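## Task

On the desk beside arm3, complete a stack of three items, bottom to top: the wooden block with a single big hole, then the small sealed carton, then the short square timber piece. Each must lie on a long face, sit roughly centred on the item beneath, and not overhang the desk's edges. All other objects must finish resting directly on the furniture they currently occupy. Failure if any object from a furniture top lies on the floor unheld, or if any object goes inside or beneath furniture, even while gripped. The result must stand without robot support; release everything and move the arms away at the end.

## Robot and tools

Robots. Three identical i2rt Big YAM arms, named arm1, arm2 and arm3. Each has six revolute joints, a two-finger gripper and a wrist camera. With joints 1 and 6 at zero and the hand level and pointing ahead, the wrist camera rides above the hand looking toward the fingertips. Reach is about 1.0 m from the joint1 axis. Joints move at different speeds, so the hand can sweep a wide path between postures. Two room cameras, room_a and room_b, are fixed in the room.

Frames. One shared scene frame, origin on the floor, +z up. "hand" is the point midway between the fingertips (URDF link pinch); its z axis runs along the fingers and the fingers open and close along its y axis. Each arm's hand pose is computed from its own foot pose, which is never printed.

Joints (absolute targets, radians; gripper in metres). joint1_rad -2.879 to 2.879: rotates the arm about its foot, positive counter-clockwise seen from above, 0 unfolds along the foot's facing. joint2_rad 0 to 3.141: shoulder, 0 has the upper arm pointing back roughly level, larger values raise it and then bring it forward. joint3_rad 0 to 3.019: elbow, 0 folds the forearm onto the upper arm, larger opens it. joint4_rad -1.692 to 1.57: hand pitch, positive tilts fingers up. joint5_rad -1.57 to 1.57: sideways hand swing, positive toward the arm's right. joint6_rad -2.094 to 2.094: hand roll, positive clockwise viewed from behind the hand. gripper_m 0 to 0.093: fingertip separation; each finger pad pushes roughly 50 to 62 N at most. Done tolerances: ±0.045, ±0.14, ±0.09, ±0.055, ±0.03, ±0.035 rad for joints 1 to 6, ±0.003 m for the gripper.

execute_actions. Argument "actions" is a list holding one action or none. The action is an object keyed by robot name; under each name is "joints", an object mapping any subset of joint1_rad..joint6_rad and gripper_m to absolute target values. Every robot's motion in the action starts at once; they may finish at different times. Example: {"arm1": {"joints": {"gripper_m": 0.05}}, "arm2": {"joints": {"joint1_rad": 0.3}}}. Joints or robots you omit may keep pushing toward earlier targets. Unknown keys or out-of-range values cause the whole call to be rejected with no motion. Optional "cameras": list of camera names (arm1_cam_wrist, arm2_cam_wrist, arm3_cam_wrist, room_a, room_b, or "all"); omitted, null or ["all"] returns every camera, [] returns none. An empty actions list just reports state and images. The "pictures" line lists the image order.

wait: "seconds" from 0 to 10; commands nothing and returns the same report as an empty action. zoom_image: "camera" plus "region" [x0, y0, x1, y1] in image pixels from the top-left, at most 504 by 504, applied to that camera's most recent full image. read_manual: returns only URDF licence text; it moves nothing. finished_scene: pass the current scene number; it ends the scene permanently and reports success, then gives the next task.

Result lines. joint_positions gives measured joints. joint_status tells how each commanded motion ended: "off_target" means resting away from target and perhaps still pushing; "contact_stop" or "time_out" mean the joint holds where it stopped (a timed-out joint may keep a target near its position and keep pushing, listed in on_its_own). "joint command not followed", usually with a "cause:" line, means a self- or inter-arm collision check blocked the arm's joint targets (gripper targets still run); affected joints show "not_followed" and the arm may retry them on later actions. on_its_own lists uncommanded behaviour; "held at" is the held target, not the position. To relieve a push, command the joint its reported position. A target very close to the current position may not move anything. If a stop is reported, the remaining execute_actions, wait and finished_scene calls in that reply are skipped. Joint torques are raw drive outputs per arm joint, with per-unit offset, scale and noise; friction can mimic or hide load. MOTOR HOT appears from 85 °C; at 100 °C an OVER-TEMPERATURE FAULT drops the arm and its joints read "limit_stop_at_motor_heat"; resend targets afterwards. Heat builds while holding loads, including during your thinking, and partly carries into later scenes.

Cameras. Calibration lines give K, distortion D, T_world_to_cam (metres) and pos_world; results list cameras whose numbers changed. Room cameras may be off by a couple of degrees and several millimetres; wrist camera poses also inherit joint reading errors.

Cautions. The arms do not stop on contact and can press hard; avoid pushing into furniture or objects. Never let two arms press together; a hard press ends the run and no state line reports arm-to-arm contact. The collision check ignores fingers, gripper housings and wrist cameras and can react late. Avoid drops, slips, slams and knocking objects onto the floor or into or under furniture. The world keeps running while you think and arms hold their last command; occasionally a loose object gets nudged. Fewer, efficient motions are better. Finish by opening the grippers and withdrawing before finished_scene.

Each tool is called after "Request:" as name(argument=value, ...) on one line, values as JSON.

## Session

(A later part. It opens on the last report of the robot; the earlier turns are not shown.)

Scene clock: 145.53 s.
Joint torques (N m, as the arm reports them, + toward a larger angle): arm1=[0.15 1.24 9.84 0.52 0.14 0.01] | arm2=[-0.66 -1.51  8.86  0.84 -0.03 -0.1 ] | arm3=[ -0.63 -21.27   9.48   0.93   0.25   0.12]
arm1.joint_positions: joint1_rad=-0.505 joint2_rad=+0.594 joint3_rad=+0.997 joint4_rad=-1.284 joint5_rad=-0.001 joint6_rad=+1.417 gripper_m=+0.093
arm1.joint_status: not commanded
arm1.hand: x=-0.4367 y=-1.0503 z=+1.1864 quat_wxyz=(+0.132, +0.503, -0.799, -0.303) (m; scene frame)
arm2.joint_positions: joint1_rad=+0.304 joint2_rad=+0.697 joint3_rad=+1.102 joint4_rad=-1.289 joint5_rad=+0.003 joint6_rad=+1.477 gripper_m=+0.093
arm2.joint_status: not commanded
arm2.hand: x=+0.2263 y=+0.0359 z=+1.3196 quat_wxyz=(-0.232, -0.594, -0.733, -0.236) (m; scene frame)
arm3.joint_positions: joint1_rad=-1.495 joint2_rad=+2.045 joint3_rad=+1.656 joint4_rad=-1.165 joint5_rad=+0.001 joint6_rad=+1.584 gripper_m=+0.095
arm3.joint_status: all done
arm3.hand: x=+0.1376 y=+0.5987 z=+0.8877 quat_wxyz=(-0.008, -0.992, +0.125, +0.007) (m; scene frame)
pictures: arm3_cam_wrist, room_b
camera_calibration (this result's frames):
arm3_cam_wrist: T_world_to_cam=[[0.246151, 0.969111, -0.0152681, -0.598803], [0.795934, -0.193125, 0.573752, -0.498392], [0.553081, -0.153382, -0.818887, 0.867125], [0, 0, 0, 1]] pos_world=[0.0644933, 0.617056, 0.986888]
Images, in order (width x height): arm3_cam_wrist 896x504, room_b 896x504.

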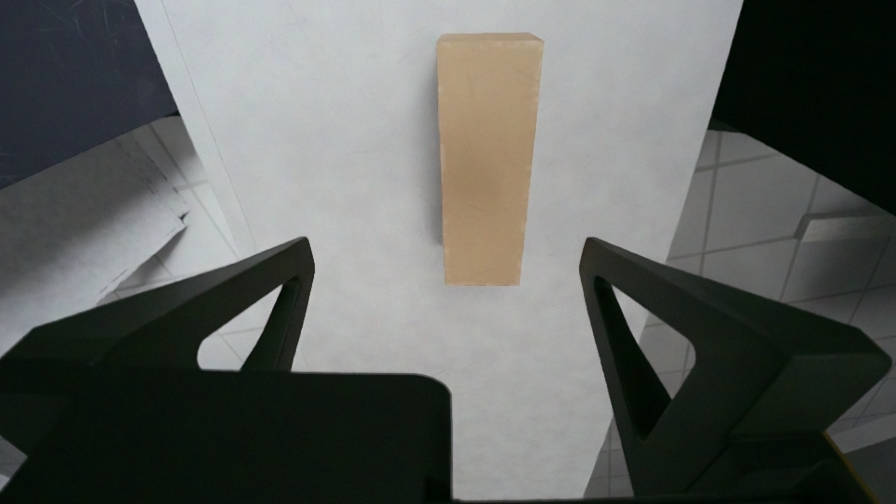

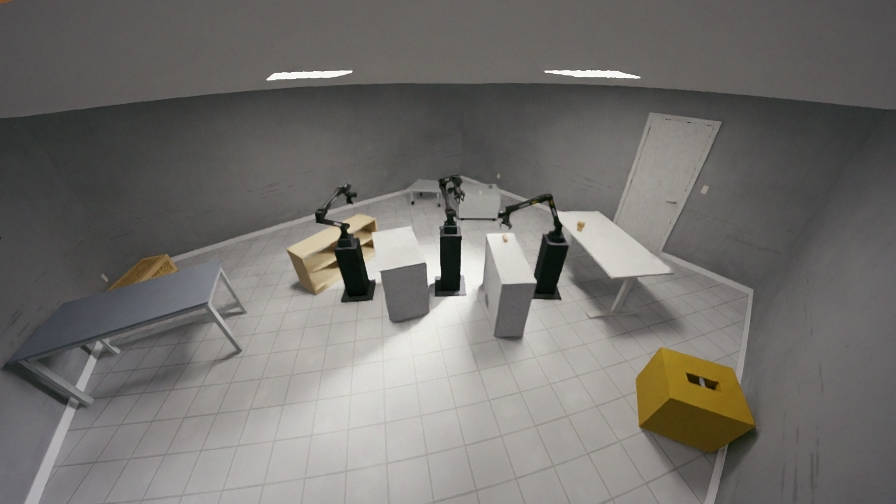

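Request:
execute_actions(actions=[{"arm3":{"joints":{"joint1_rad":-1.47,"joint2_rad":2.14,"joint3_rad":1.548,"joint4_rad":-0.953,"joint6_rad":1.552}}}], cameras=["arm3_cam_wrist"])

Scene clock: 150.70 s.
Joint torques (N m, as the arm reports them, + toward a larger angle): arm1=[0.08 1.34 9.84 0.54 0.14 0.02] | arm2=[-0.71 -1.53  8.87  0.84 -0.03 -0.1 ] | arm3=[ -1.03 -22.08   7.19   1.23   0.25  -0.15]
arm1.joint_positions: joint1_rad=-0.505 joint2_rad=+0.594 joint3_rad=+0.997 joint4_rad=-1.284 joint5_rad=-0.001 joint6_rad=+1.417 gripper_m=+0.093
arm1.joint_status: not commanded
arm1.hand: x=-0.4367 y=-1.0503 z=+1.1864 quat_wxyz=(+0.132, +0.503, -0.799, -0.303) (m; scene frame)
arm2.joint_positions: joint1_rad=+0.304 joint2_rad=+0.697 joint3_rad=+1.102 joint4_rad=-1.289 joint5_rad=+0.003 joint6_rad=+1.477 gripper_m=+0.093
arm2.joint_status: not commanded
arm2.hand: x=+0.2263 y=+0.0359 z=+1.3196 quat_wxyz=(-0.232, -0.594, -0.733, -0.236) (m; scene frame)
arm3.joint_positions: joint1_rad=-1.471 joint2_rad=+2.148 joint3_rad=+1.540 joint4_rad=-0.971 joint5_rad=+0.001 joint6_rad=+1.565 gripper_m=+0.095
arm3.joint_status: all done
arm3.hand: x=+0.1542 y=+0.6109 z=+0.7885 quat_wxyz=(+0.004, -0.995, +0.104, +0.005) (m; scene frame)
pictures: arm3_cam_wrist
camera_calibration (this result's frames):
arm3_cam_wrist: T_world_to_cam=[[0.204812, 0.97875, 0.00999963, -0.635683], [0.800534, -0.173379, 0.573659, -0.465038], [0.563203, -0.109487, -0.819033, 0.75031], [0, 0, 0, 1]] pos_world=[0.0798966, 0.623696, 0.887659]
Images, in order (width x height): arm3_cam_wrist 896x504.

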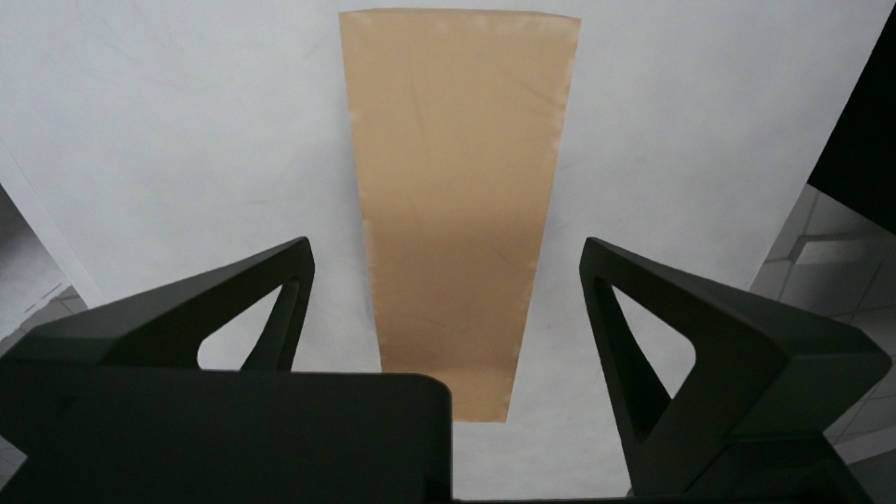

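Request:
execute_actions(actions=[{"arm3":{"joints":{"gripper_m":0.03}}}], cameras=[])

Request:
execute_actions(actions=[{"arm3":{"joints":{"joint2_rad":1.978,"joint3_rad":1.60,"joint4_rad":-1.17}}}], cameras=["arm3_cam_wrist"])

Scene clock: 158.87 s.
Joint torques (N m, as the arm reports them, + toward a larger angle): arm1=[0.15 1.23 9.87 0.51 0.14 0.01] | arm2=[-0.68 -1.49  8.88  0.84 -0.03 -0.1 ] | arm3=[ -1.04 -22.12   7.19   1.18   0.25  -0.14]
arm1.joint_positions: joint1_rad=-0.505 joint2_rad=+0.594 joint3_rad=+0.997 joint4_rad=-1.284 joint5_rad=-0.001 joint6_rad=+1.417 gripper_m=+0.093
arm1.joint_status: not commanded
arm1.hand: x=-0.4367 y=-1.0503 z=+1.1864 quat_wxyz=(+0.132, +0.503, -0.799, -0.303) (m; scene frame)
arm2.joint_positions: joint1_rad=+0.304 joint2_rad=+0.697 joint3_rad=+1.102 joint4_rad=-1.289 joint5_rad=+0.003 joint6_rad=+1.477 gripper_m=+0.093
arm2.joint_status: not commanded
arm2.hand: x=+0.2263 y=+0.0359 z=+1.3196 quat_wxyz=(-0.232, -0.594, -0.733, -0.236) (m; scene frame)
arm3.joint_positions: joint1_rad=-1.471 joint2_rad=+2.148 joint3_rad=+1.540 joint4_rad=-0.969 joint5_rad=+0.001 joint6_rad=+1.564 gripper_m=+0.046
arm3.joint_status: gripper_m off_target (ended at +0.046, target +0.030)
arm3.hand: x=+0.1542 y=+0.6107 z=+0.7885 quat_wxyz=(+0.004, -0.995, +0.103, +0.005) (m; scene frame)
pictures: none
No camera images: the call's "cameras" was empty. Leave "cameras" out to get every camera's image.

Scene clock: 160.10 s.
Joint torques (N m, as the arm reports them, + toward a larger angle): arm1=[0.14 1.21 9.84 0.55 0.14 0.02] | arm2=[-0.68 -1.52  8.87  0.84 -0.04 -0.1 ] | arm3=[ -1.03 -19.66   9.78  -0.35   0.26  -0.14]
arm1.joint_positions: joint1_rad=-0.505 joint2_rad=+0.594 joint3_rad=+0.997 joint4_rad=-1.284 joint5_rad=-0.001 joint6_rad=+1.417 gripper_m=+0.093
arm1.joint_status: not commanded
arm1.hand: x=-0.4367 y=-1.0503 z=+1.1864 quat_wxyz=(+0.132, +0.503, -0.799, -0.303) (m; scene frame)
arm2.joint_positions: joint1_rad=+0.304 joint2_rad=+0.697 joint3_rad=+1.102 joint4_rad=-1.289 joint5_rad=+0.003 joint6_rad=+1.477 gripper_m=+0.093
arm2.joint_status: not commanded
arm2.hand: x=+0.2263 y=+0.0359 z=+1.3196 quat_wxyz=(-0.232, -0.594, -0.733, -0.236) (m; scene frame)
arm3.joint_positions: joint1_rad=-1.471 joint2_rad=+1.975 joint3_rad=+1.567 joint4_rad=-1.153 joint5_rad=+0.001 joint6_rad=+1.564 gripper_m=+0.046
arm3.joint_status: all done
arm3.hand: x=+0.1577 y=+0.6211 z=+0.8969 quat_wxyz=(-0.005, -0.995, +0.103, +0.006) (m; scene frame)
pictures: arm3_cam_wrist
camera_calibration (this result's frames):
arm3_cam_wrist: T_world_to_cam=[[0.203495, 0.979038, -0.00867751, -0.630635], [0.803034, -0.161829, 0.573539, -0.535648], [0.560112, -0.123681, -0.819132, 0.84767], [0, 0, 0, 1]] pos_world=[0.0836845, 0.635573, 0.996096]
Images, in order (width x height): arm3_cam_wrist 896x504.

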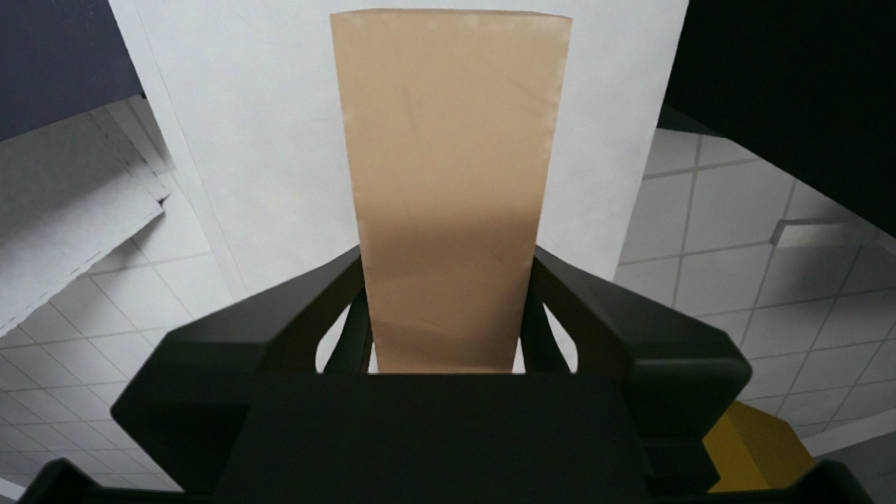

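Request:
execute_actions(actions=[{"arm3":{"joints":{"joint1_rad":2.332,"joint6_rad":1.102}}}], cameras=["arm3_cam_wrist","room_a","room_b"])

Scene clock: 164.33 s.
Joint torques (N m, as the arm reports them, + toward a larger angle): arm1=[0.21 1.29 9.84 0.53 0.14 0.01] | arm2=[-0.68 -1.49  8.87  0.83 -0.04 -0.1 ] | arm3=[ -0.98 -20.19   9.77  -0.29   0.3   -0.13]
arm1.joint_positions: joint1_rad=-0.505 joint2_rad=+0.594 joint3_rad=+0.997 joint4_rad=-1.284 joint5_rad=-0.001 joint6_rad=+1.417 gripper_m=+0.093
arm1.joint_status: not commanded
arm1.hand: x=-0.4367 y=-1.0503 z=+1.1864 quat_wxyz=(+0.132, +0.503, -0.799, -0.303) (m; scene frame)
arm2.joint_positions: joint1_rad=+0.304 joint2_rad=+0.697 joint3_rad=+1.102 joint4_rad=-1.289 joint5_rad=+0.003 joint6_rad=+1.477 gripper_m=+0.093
arm2.joint_status: not commanded
arm2.hand: x=+0.2263 y=+0.0359 z=+1.3196 quat_wxyz=(-0.232, -0.594, -0.733, -0.236) (m; scene frame)
arm3.joint_positions: joint1_rad=+2.334 joint2_rad=+1.981 joint3_rad=+1.567 joint4_rad=-1.153 joint5_rad=-0.001 joint6_rad=+1.112 gripper_m=+0.046
arm3.joint_status: all done
arm3.hand: x=+0.0283 y=+1.7216 z=+0.8965 quat_wxyz=(+0.005, +0.438, -0.899, -0.005) (m; scene frame)
pictures: arm3_cam_wrist, room_a, room_b
camera_calibration (this result's frames):
arm3_cam_wrist: T_world_to_cam=[[0.789128, -0.614122, -0.0114512, 1.04701], [-0.491999, -0.643146, 0.586771, 0.599972], [-0.367714, -0.457404, -0.809672, 1.64825], [0, 0, 0, 1]] pos_world=[0.0750451, 1.78278, 0.994484]
Images, in order (width x height): arm3_cam_wrist 896x504, room_a 896x504, room_b 896x504.

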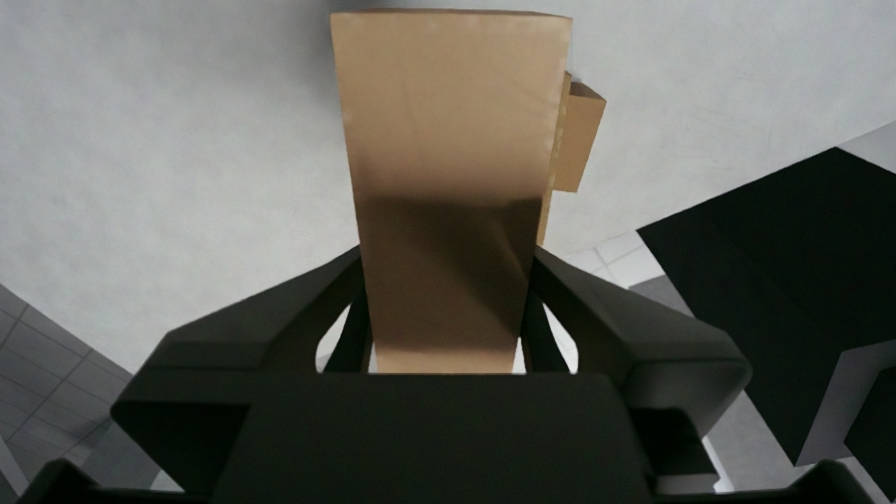

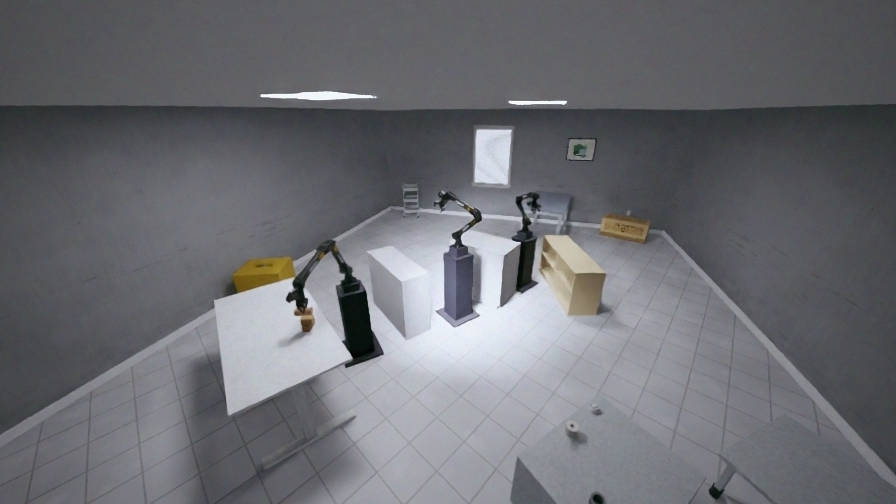

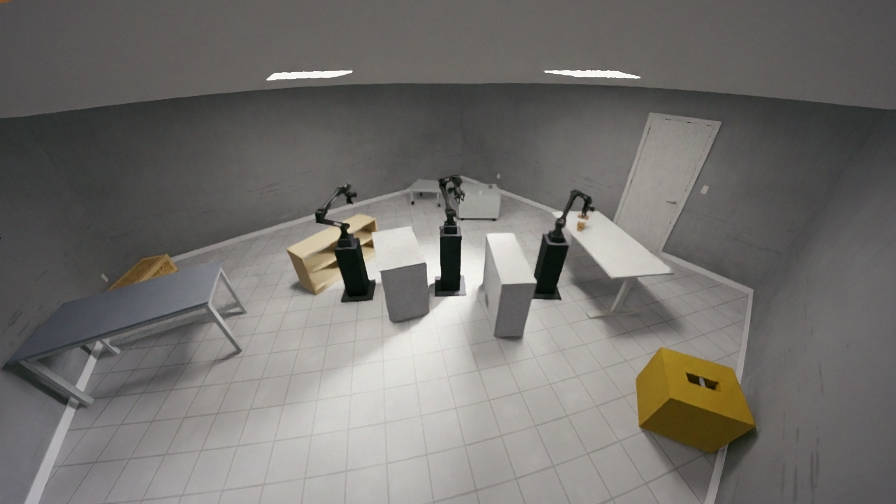

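Request:
zoom_image(camera="arm3_cam_wrist", region=[500, 50, 640, 270])

Region (500, 50, 640, 270) of arm3_cam_wrist's 896x504 image, scaled by 2.291, with more detail than that image has; it fills the left 321 columns of this view, and the rest is white.

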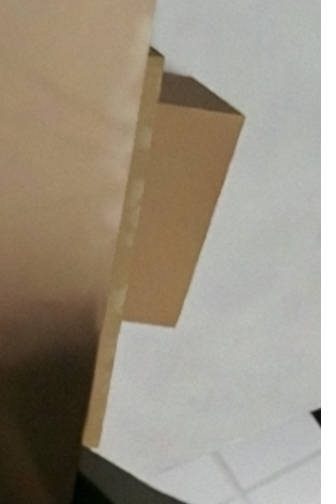

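Request:
execute_actions(actions=[{"arm3":{"joints":{"joint1_rad":2.317,"joint3_rad":1.463,"joint4_rad":-1.03}}}], cameras=["arm3_cam_wrist","room_a","room_b"])

Request:
zoom_image(camera="room_a", region=[275, 285, 345, 340])

Scene clock: 173.33 s.
Joint torques (N m, as the arm reports them, + toward a larger angle): arm1=[0.17 1.21 9.85 0.52 0.14 0.01] | arm2=[-0.7  -1.54  8.87  0.84 -0.03 -0.1 ] | arm3=[ -1.12 -19.86   7.5    1.33   0.3   -0.13]
arm1.joint_positions: joint1_rad=-0.505 joint2_rad=+0.594 joint3_rad=+0.997 joint4_rad=-1.284 joint5_rad=-0.001 joint6_rad=+1.417 gripper_m=+0.093
arm1.joint_status: not commanded
arm1.hand: x=-0.4367 y=-1.0503 z=+1.1864 quat_wxyz=(+0.132, +0.503, -0.799, -0.303) (m; scene frame)
arm2.joint_positions: joint1_rad=+0.304 joint2_rad=+0.697 joint3_rad=+1.102 joint4_rad=-1.289 joint5_rad=+0.003 joint6_rad=+1.477 gripper_m=+0.093
arm2.joint_status: not commanded
arm2.hand: x=+0.2263 y=+0.0359 z=+1.3196 quat_wxyz=(-0.232, -0.594, -0.733, -0.236) (m; scene frame)
arm3.joint_positions: joint1_rad=+2.321 joint2_rad=+1.983 joint3_rad=+1.456 joint4_rad=-1.048 joint5_rad=-0.001 joint6_rad=+1.112 gripper_m=+0.046
arm3.joint_status: all done
arm3.hand: x=+0.0433 y=+1.7060 z=+0.8574 quat_wxyz=(+0.005, +0.433, -0.901, -0.001) (m; scene frame)
pictures: arm3_cam_wrist, room_a, room_b
camera_calibration (this result's frames):
arm3_cam_wrist: T_world_to_cam=[[0.78141, -0.624006, -0.00386259, 1.03573], [-0.502085, -0.632386, 0.589914, 0.599636], [-0.370553, -0.459025, -0.807457, 1.61594], [0, 0, 0, 1]] pos_world=[0.0905279, 1.76726, 0.955071]
Images, in order (width x height): arm3_cam_wrist 896x504, room_a 896x504, room_b 896x504.

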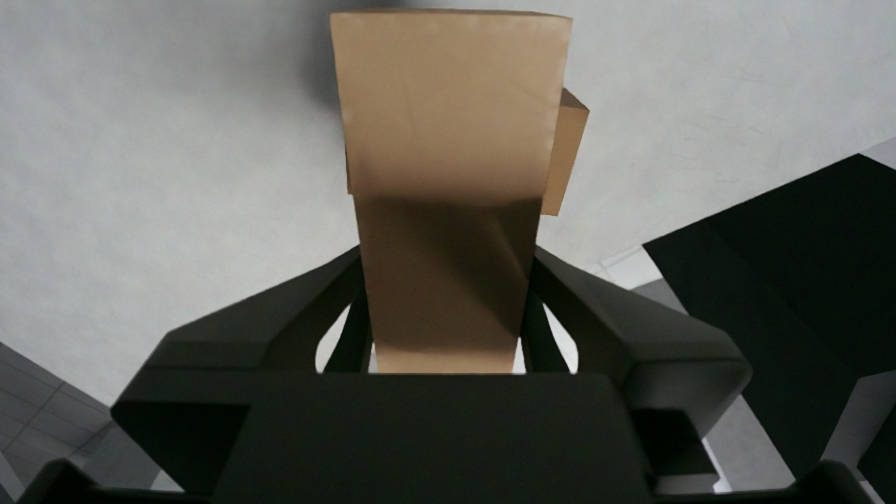

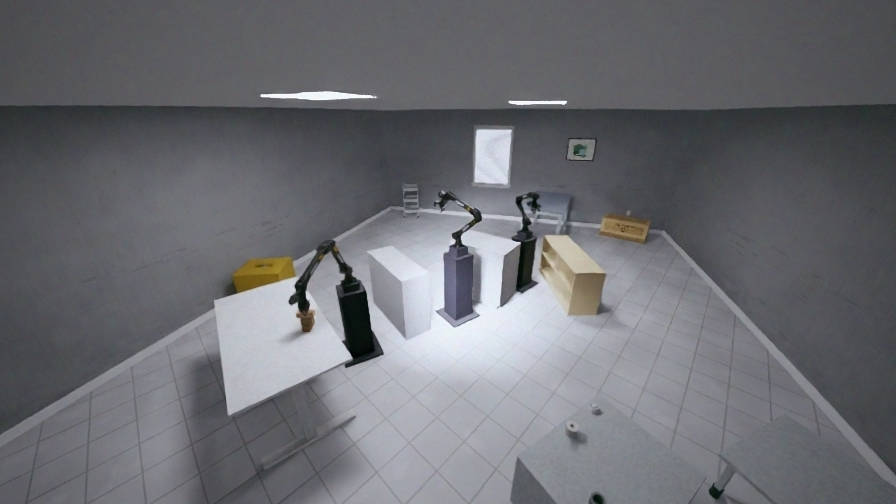

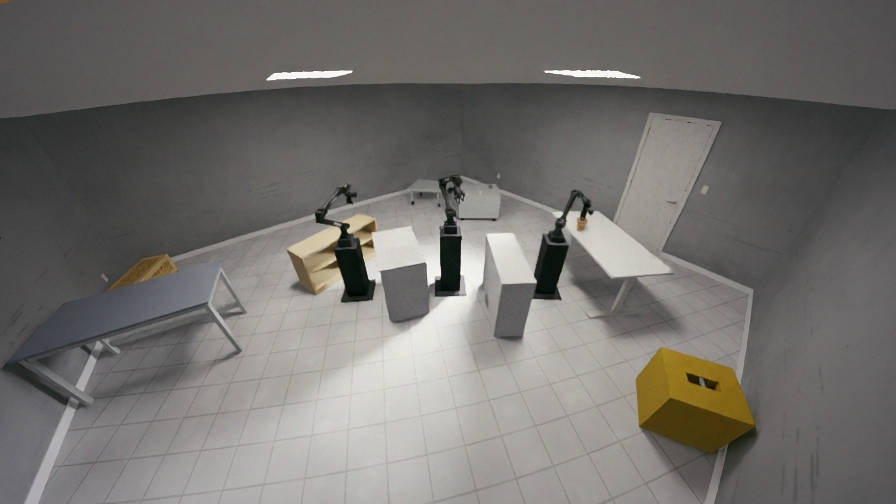

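Region (275, 285, 345, 340) of room_a's 896x504 image, scaled by 7.200, with more detail than that image has; it fills the top 396 rows of this view, and the rest is white.

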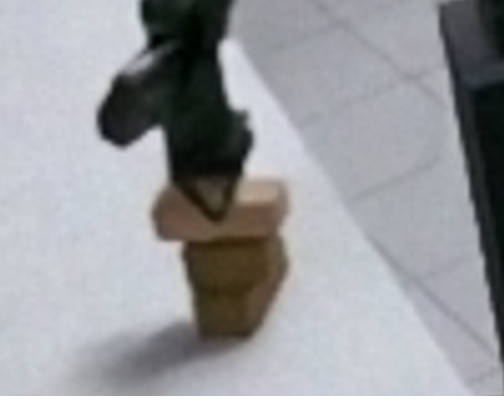

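Request:
execute_actions(actions=[{"arm3":{"joints":{"gripper_m":0.093}}}], cameras=["arm3_cam_wrist"])

Request:
execute_actions(actions=[{"arm3":{"joints":{"joint2_rad":1.55,"joint4_rad":-1.4}}}], cameras=["arm3_cam_wrist","room_a","room_b"])

Scene clock: 177.00 s.
Joint torques (N m, as the arm reports them, + toward a larger angle): arm1=[0.1  1.17 9.85 0.5  0.15 0.01] | arm2=[-0.7  -1.49  8.87  0.85 -0.04 -0.1 ] | arm3=[ -1.09 -19.83   7.44   1.32   0.3   -0.13]
arm1.joint_positions: joint1_rad=-0.505 joint2_rad=+0.594 joint3_rad=+0.997 joint4_rad=-1.284 joint5_rad=-0.001 joint6_rad=+1.417 gripper_m=+0.093
arm1.joint_status: not commanded
arm1.hand: x=-0.4367 y=-1.0503 z=+1.1864 quat_wxyz=(+0.132, +0.503, -0.799, -0.303) (m; scene frame)
arm2.joint_positions: joint1_rad=+0.304 joint2_rad=+0.697 joint3_rad=+1.102 joint4_rad=-1.289 joint5_rad=+0.003 joint6_rad=+1.477 gripper_m=+0.093
arm2.joint_status: not commanded
arm2.hand: x=+0.2263 y=+0.0359 z=+1.3196 quat_wxyz=(-0.232, -0.594, -0.733, -0.236) (m; scene frame)
arm3.joint_positions: joint1_rad=+2.321 joint2_rad=+1.983 joint3_rad=+1.456 joint4_rad=-1.048 joint5_rad=-0.001 joint6_rad=+1.112 gripper_m=+0.093
arm3.joint_status: all done
arm3.hand: x=+0.0433 y=+1.7060 z=+0.8574 quat_wxyz=(+0.005, +0.433, -0.901, -0.001) (m; scene frame)
pictures: arm3_cam_wrist
camera_calibration (this result's frames):
arm3_cam_wrist: T_world_to_cam=[[0.78141, -0.624006, -0.00386259, 1.03573], [-0.502085, -0.632386, 0.589914, 0.599636], [-0.370553, -0.459025, -0.807457, 1.61594], [0, 0, 0, 1]] pos_world=[0.0905279, 1.76726, 0.955071]
Images, in order (width x height): arm3_cam_wrist 896x504.

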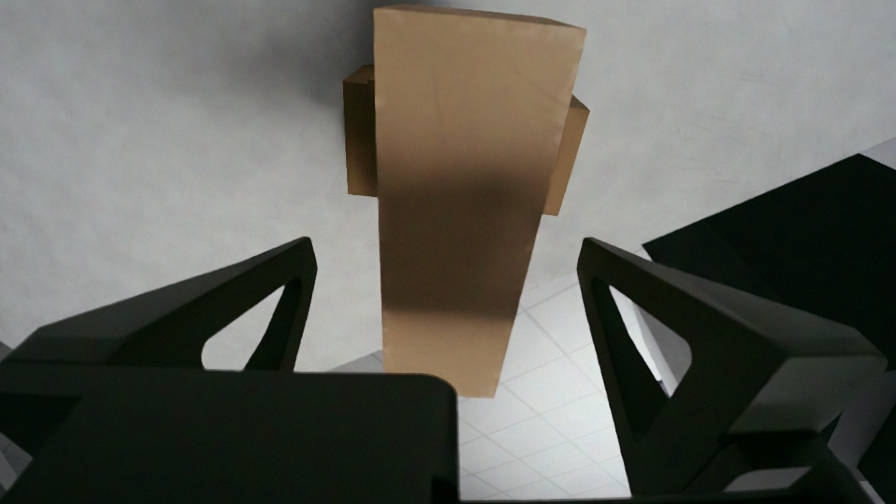

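Scene clock: 178.40 s.
Joint torques (N m, as the arm reports them, + toward a larger angle): arm1=[0.21 1.25 9.86 0.51 0.14 0.02] | arm2=[-0.66 -1.51  8.87  0.83 -0.03 -0.1 ] | arm3=[ -1.11 -13.51   8.57  -0.08   0.3   -0.13]
arm1.joint_positions: joint1_rad=-0.505 joint2_rad=+0.594 joint3_rad=+0.997 joint4_rad=-1.284 joint5_rad=-0.001 joint6_rad=+1.417 gripper_m=+0.093
arm1.joint_status: not commanded
arm1.hand: x=-0.4367 y=-1.0503 z=+1.1864 quat_wxyz=(+0.132, +0.503, -0.799, -0.303) (m; scene frame)
arm2.joint_positions: joint1_rad=+0.304 joint2_rad=+0.697 joint3_rad=+1.102 joint4_rad=-1.289 joint5_rad=+0.003 joint6_rad=+1.477 gripper_m=+0.093
arm2.joint_status: not commanded
arm2.hand: x=+0.2263 y=+0.0359 z=+1.3196 quat_wxyz=(-0.232, -0.594, -0.733, -0.236) (m; scene frame)
arm3.joint_positions: joint1_rad=+2.321 joint2_rad=+1.551 joint3_rad=+1.456 joint4_rad=-1.384 joint5_rad=-0.001 joint6_rad=+1.112 gripper_m=+0.093
arm3.joint_status: all done
arm3.hand: x=+0.0794 y=+1.6333 z=+1.0742 quat_wxyz=(+0.005, +0.432, -0.900, -0.049) (m; scene frame)
pictures: arm3_cam_wrist, room_a, room_b
camera_calibration (this result's frames):
arm3_cam_wrist: T_world_to_cam=[[0.778922, -0.62055, -0.0905446, 1.05071], [-0.479235, -0.682128, 0.5523, 0.563797], [-0.404493, -0.386806, -0.828714, 1.67859], [0, 0, 0, 1]] pos_world=[0.130745, 1.68589, 1.17482]
Images, in order (width x height): arm3_cam_wrist 896x504, room_a 896x504, room_b 896x504.

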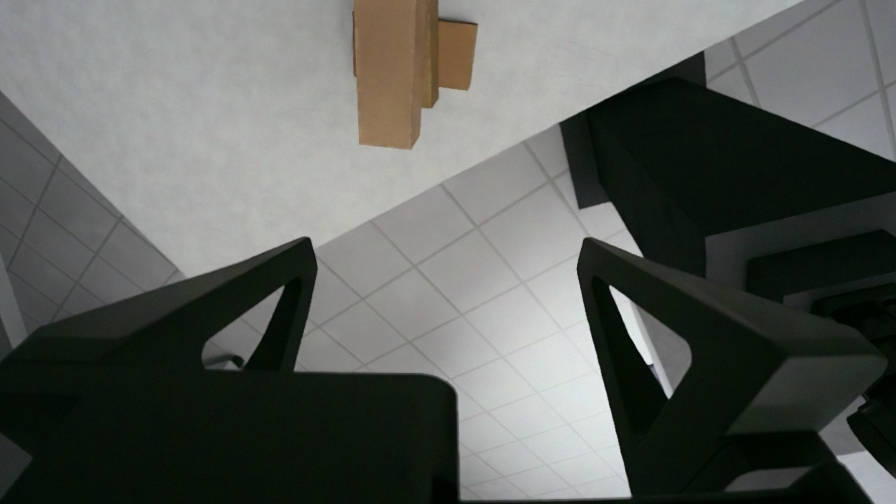

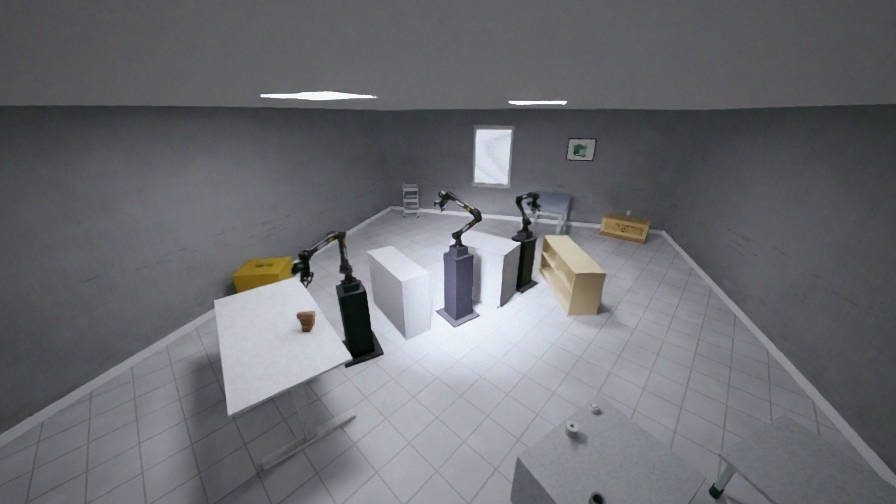

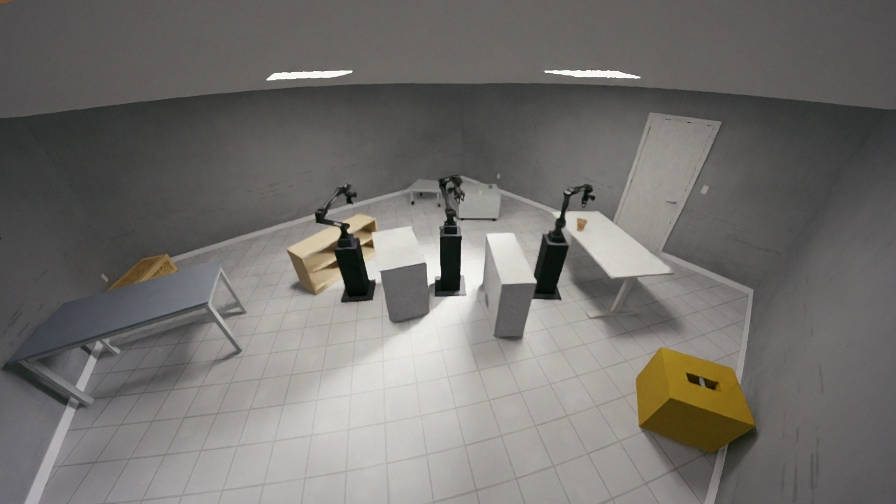

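Request:
execute_actions(actions=[{"arm3":{"joints":{"joint2_rad":1.465,"joint3_rad":1.26,"joint4_rad":-0.70,"joint6_rad":0}}}], cameras=["arm3_cam_wrist"])

Scene clock: 181.97 s.
Joint torques (N m, as the arm reports them, + toward a larger angle): arm1=[0.11 1.29 9.85 0.51 0.14 0.01] | arm2=[-0.69 -1.5   8.87  0.84 -0.03 -0.1 ] | arm3=[ -1.1  -12.59   8.77   2.92   0.22  -0.16]
arm1.joint_positions: joint1_rad=-0.505 joint2_rad=+0.594 joint3_rad=+0.997 joint4_rad=-1.284 joint5_rad=-0.001 joint6_rad=+1.417 gripper_m=+0.093
arm1.joint_status: not commanded
arm1.hand: x=-0.4367 y=-1.0503 z=+1.1864 quat_wxyz=(+0.132, +0.503, -0.799, -0.303) (m; scene frame)
arm2.joint_positions: joint1_rad=+0.304 joint2_rad=+0.697 joint3_rad=+1.102 joint4_rad=-1.289 joint5_rad=+0.003 joint6_rad=+1.477 gripper_m=+0.093
arm2.joint_status: not commanded
arm2.hand: x=+0.2263 y=+0.0359 z=+1.3196 quat_wxyz=(-0.232, -0.594, -0.733, -0.236) (m; scene frame)
arm3.joint_positions: joint1_rad=+2.321 joint2_rad=+1.463 joint3_rad=+1.260 joint4_rad=-0.725 joint5_rad=-0.001 joint6_rad=+0.013 gripper_m=+0.093
arm3.joint_status: all done
arm3.hand: x=+0.0436 y=+1.7103 z=+1.0857 quat_wxyz=(-0.165, +0.795, -0.515, -0.273) (m; scene frame)
pictures: arm3_cam_wrist
camera_calibration (this result's frames):
arm3_cam_wrist: T_world_to_cam=[[0.910032, 0.414264, -0.0150923, -0.730068], [0.413798, -0.909979, -0.0266366, 1.57208], [-0.0247683, 0.017995, -0.999531, 1.18002], [0, 0, 0, 1]] pos_world=[0.0430888, 1.71176, 1.21032]
Images, in order (width x height): arm3_cam_wrist 896x504.

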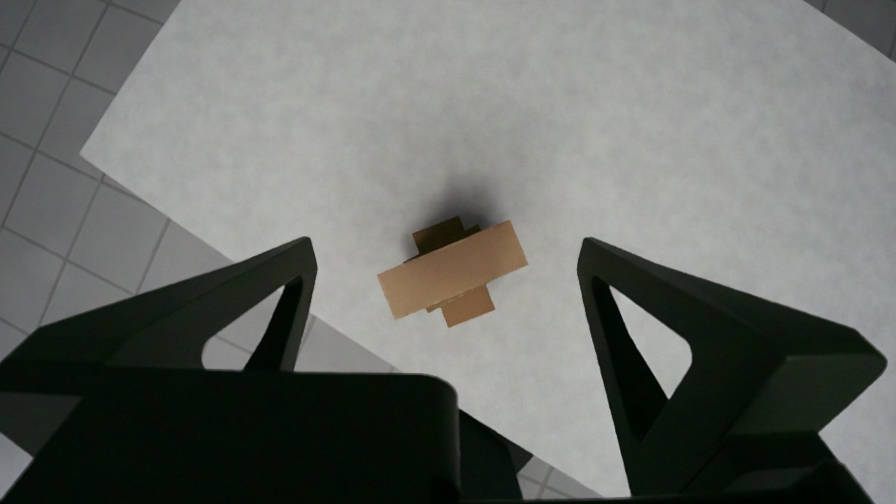

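Request:
zoom_image(camera="arm3_cam_wrist", region=[365, 190, 545, 350])

Region (365, 190, 545, 350) of arm3_cam_wrist's 896x504 image, scaled by 2.800, with more detail than that image has.

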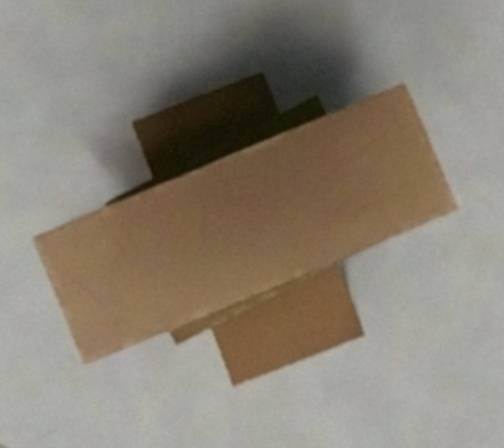

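Request:
finished_scene(scene=1)

The scene is finished: the task was done.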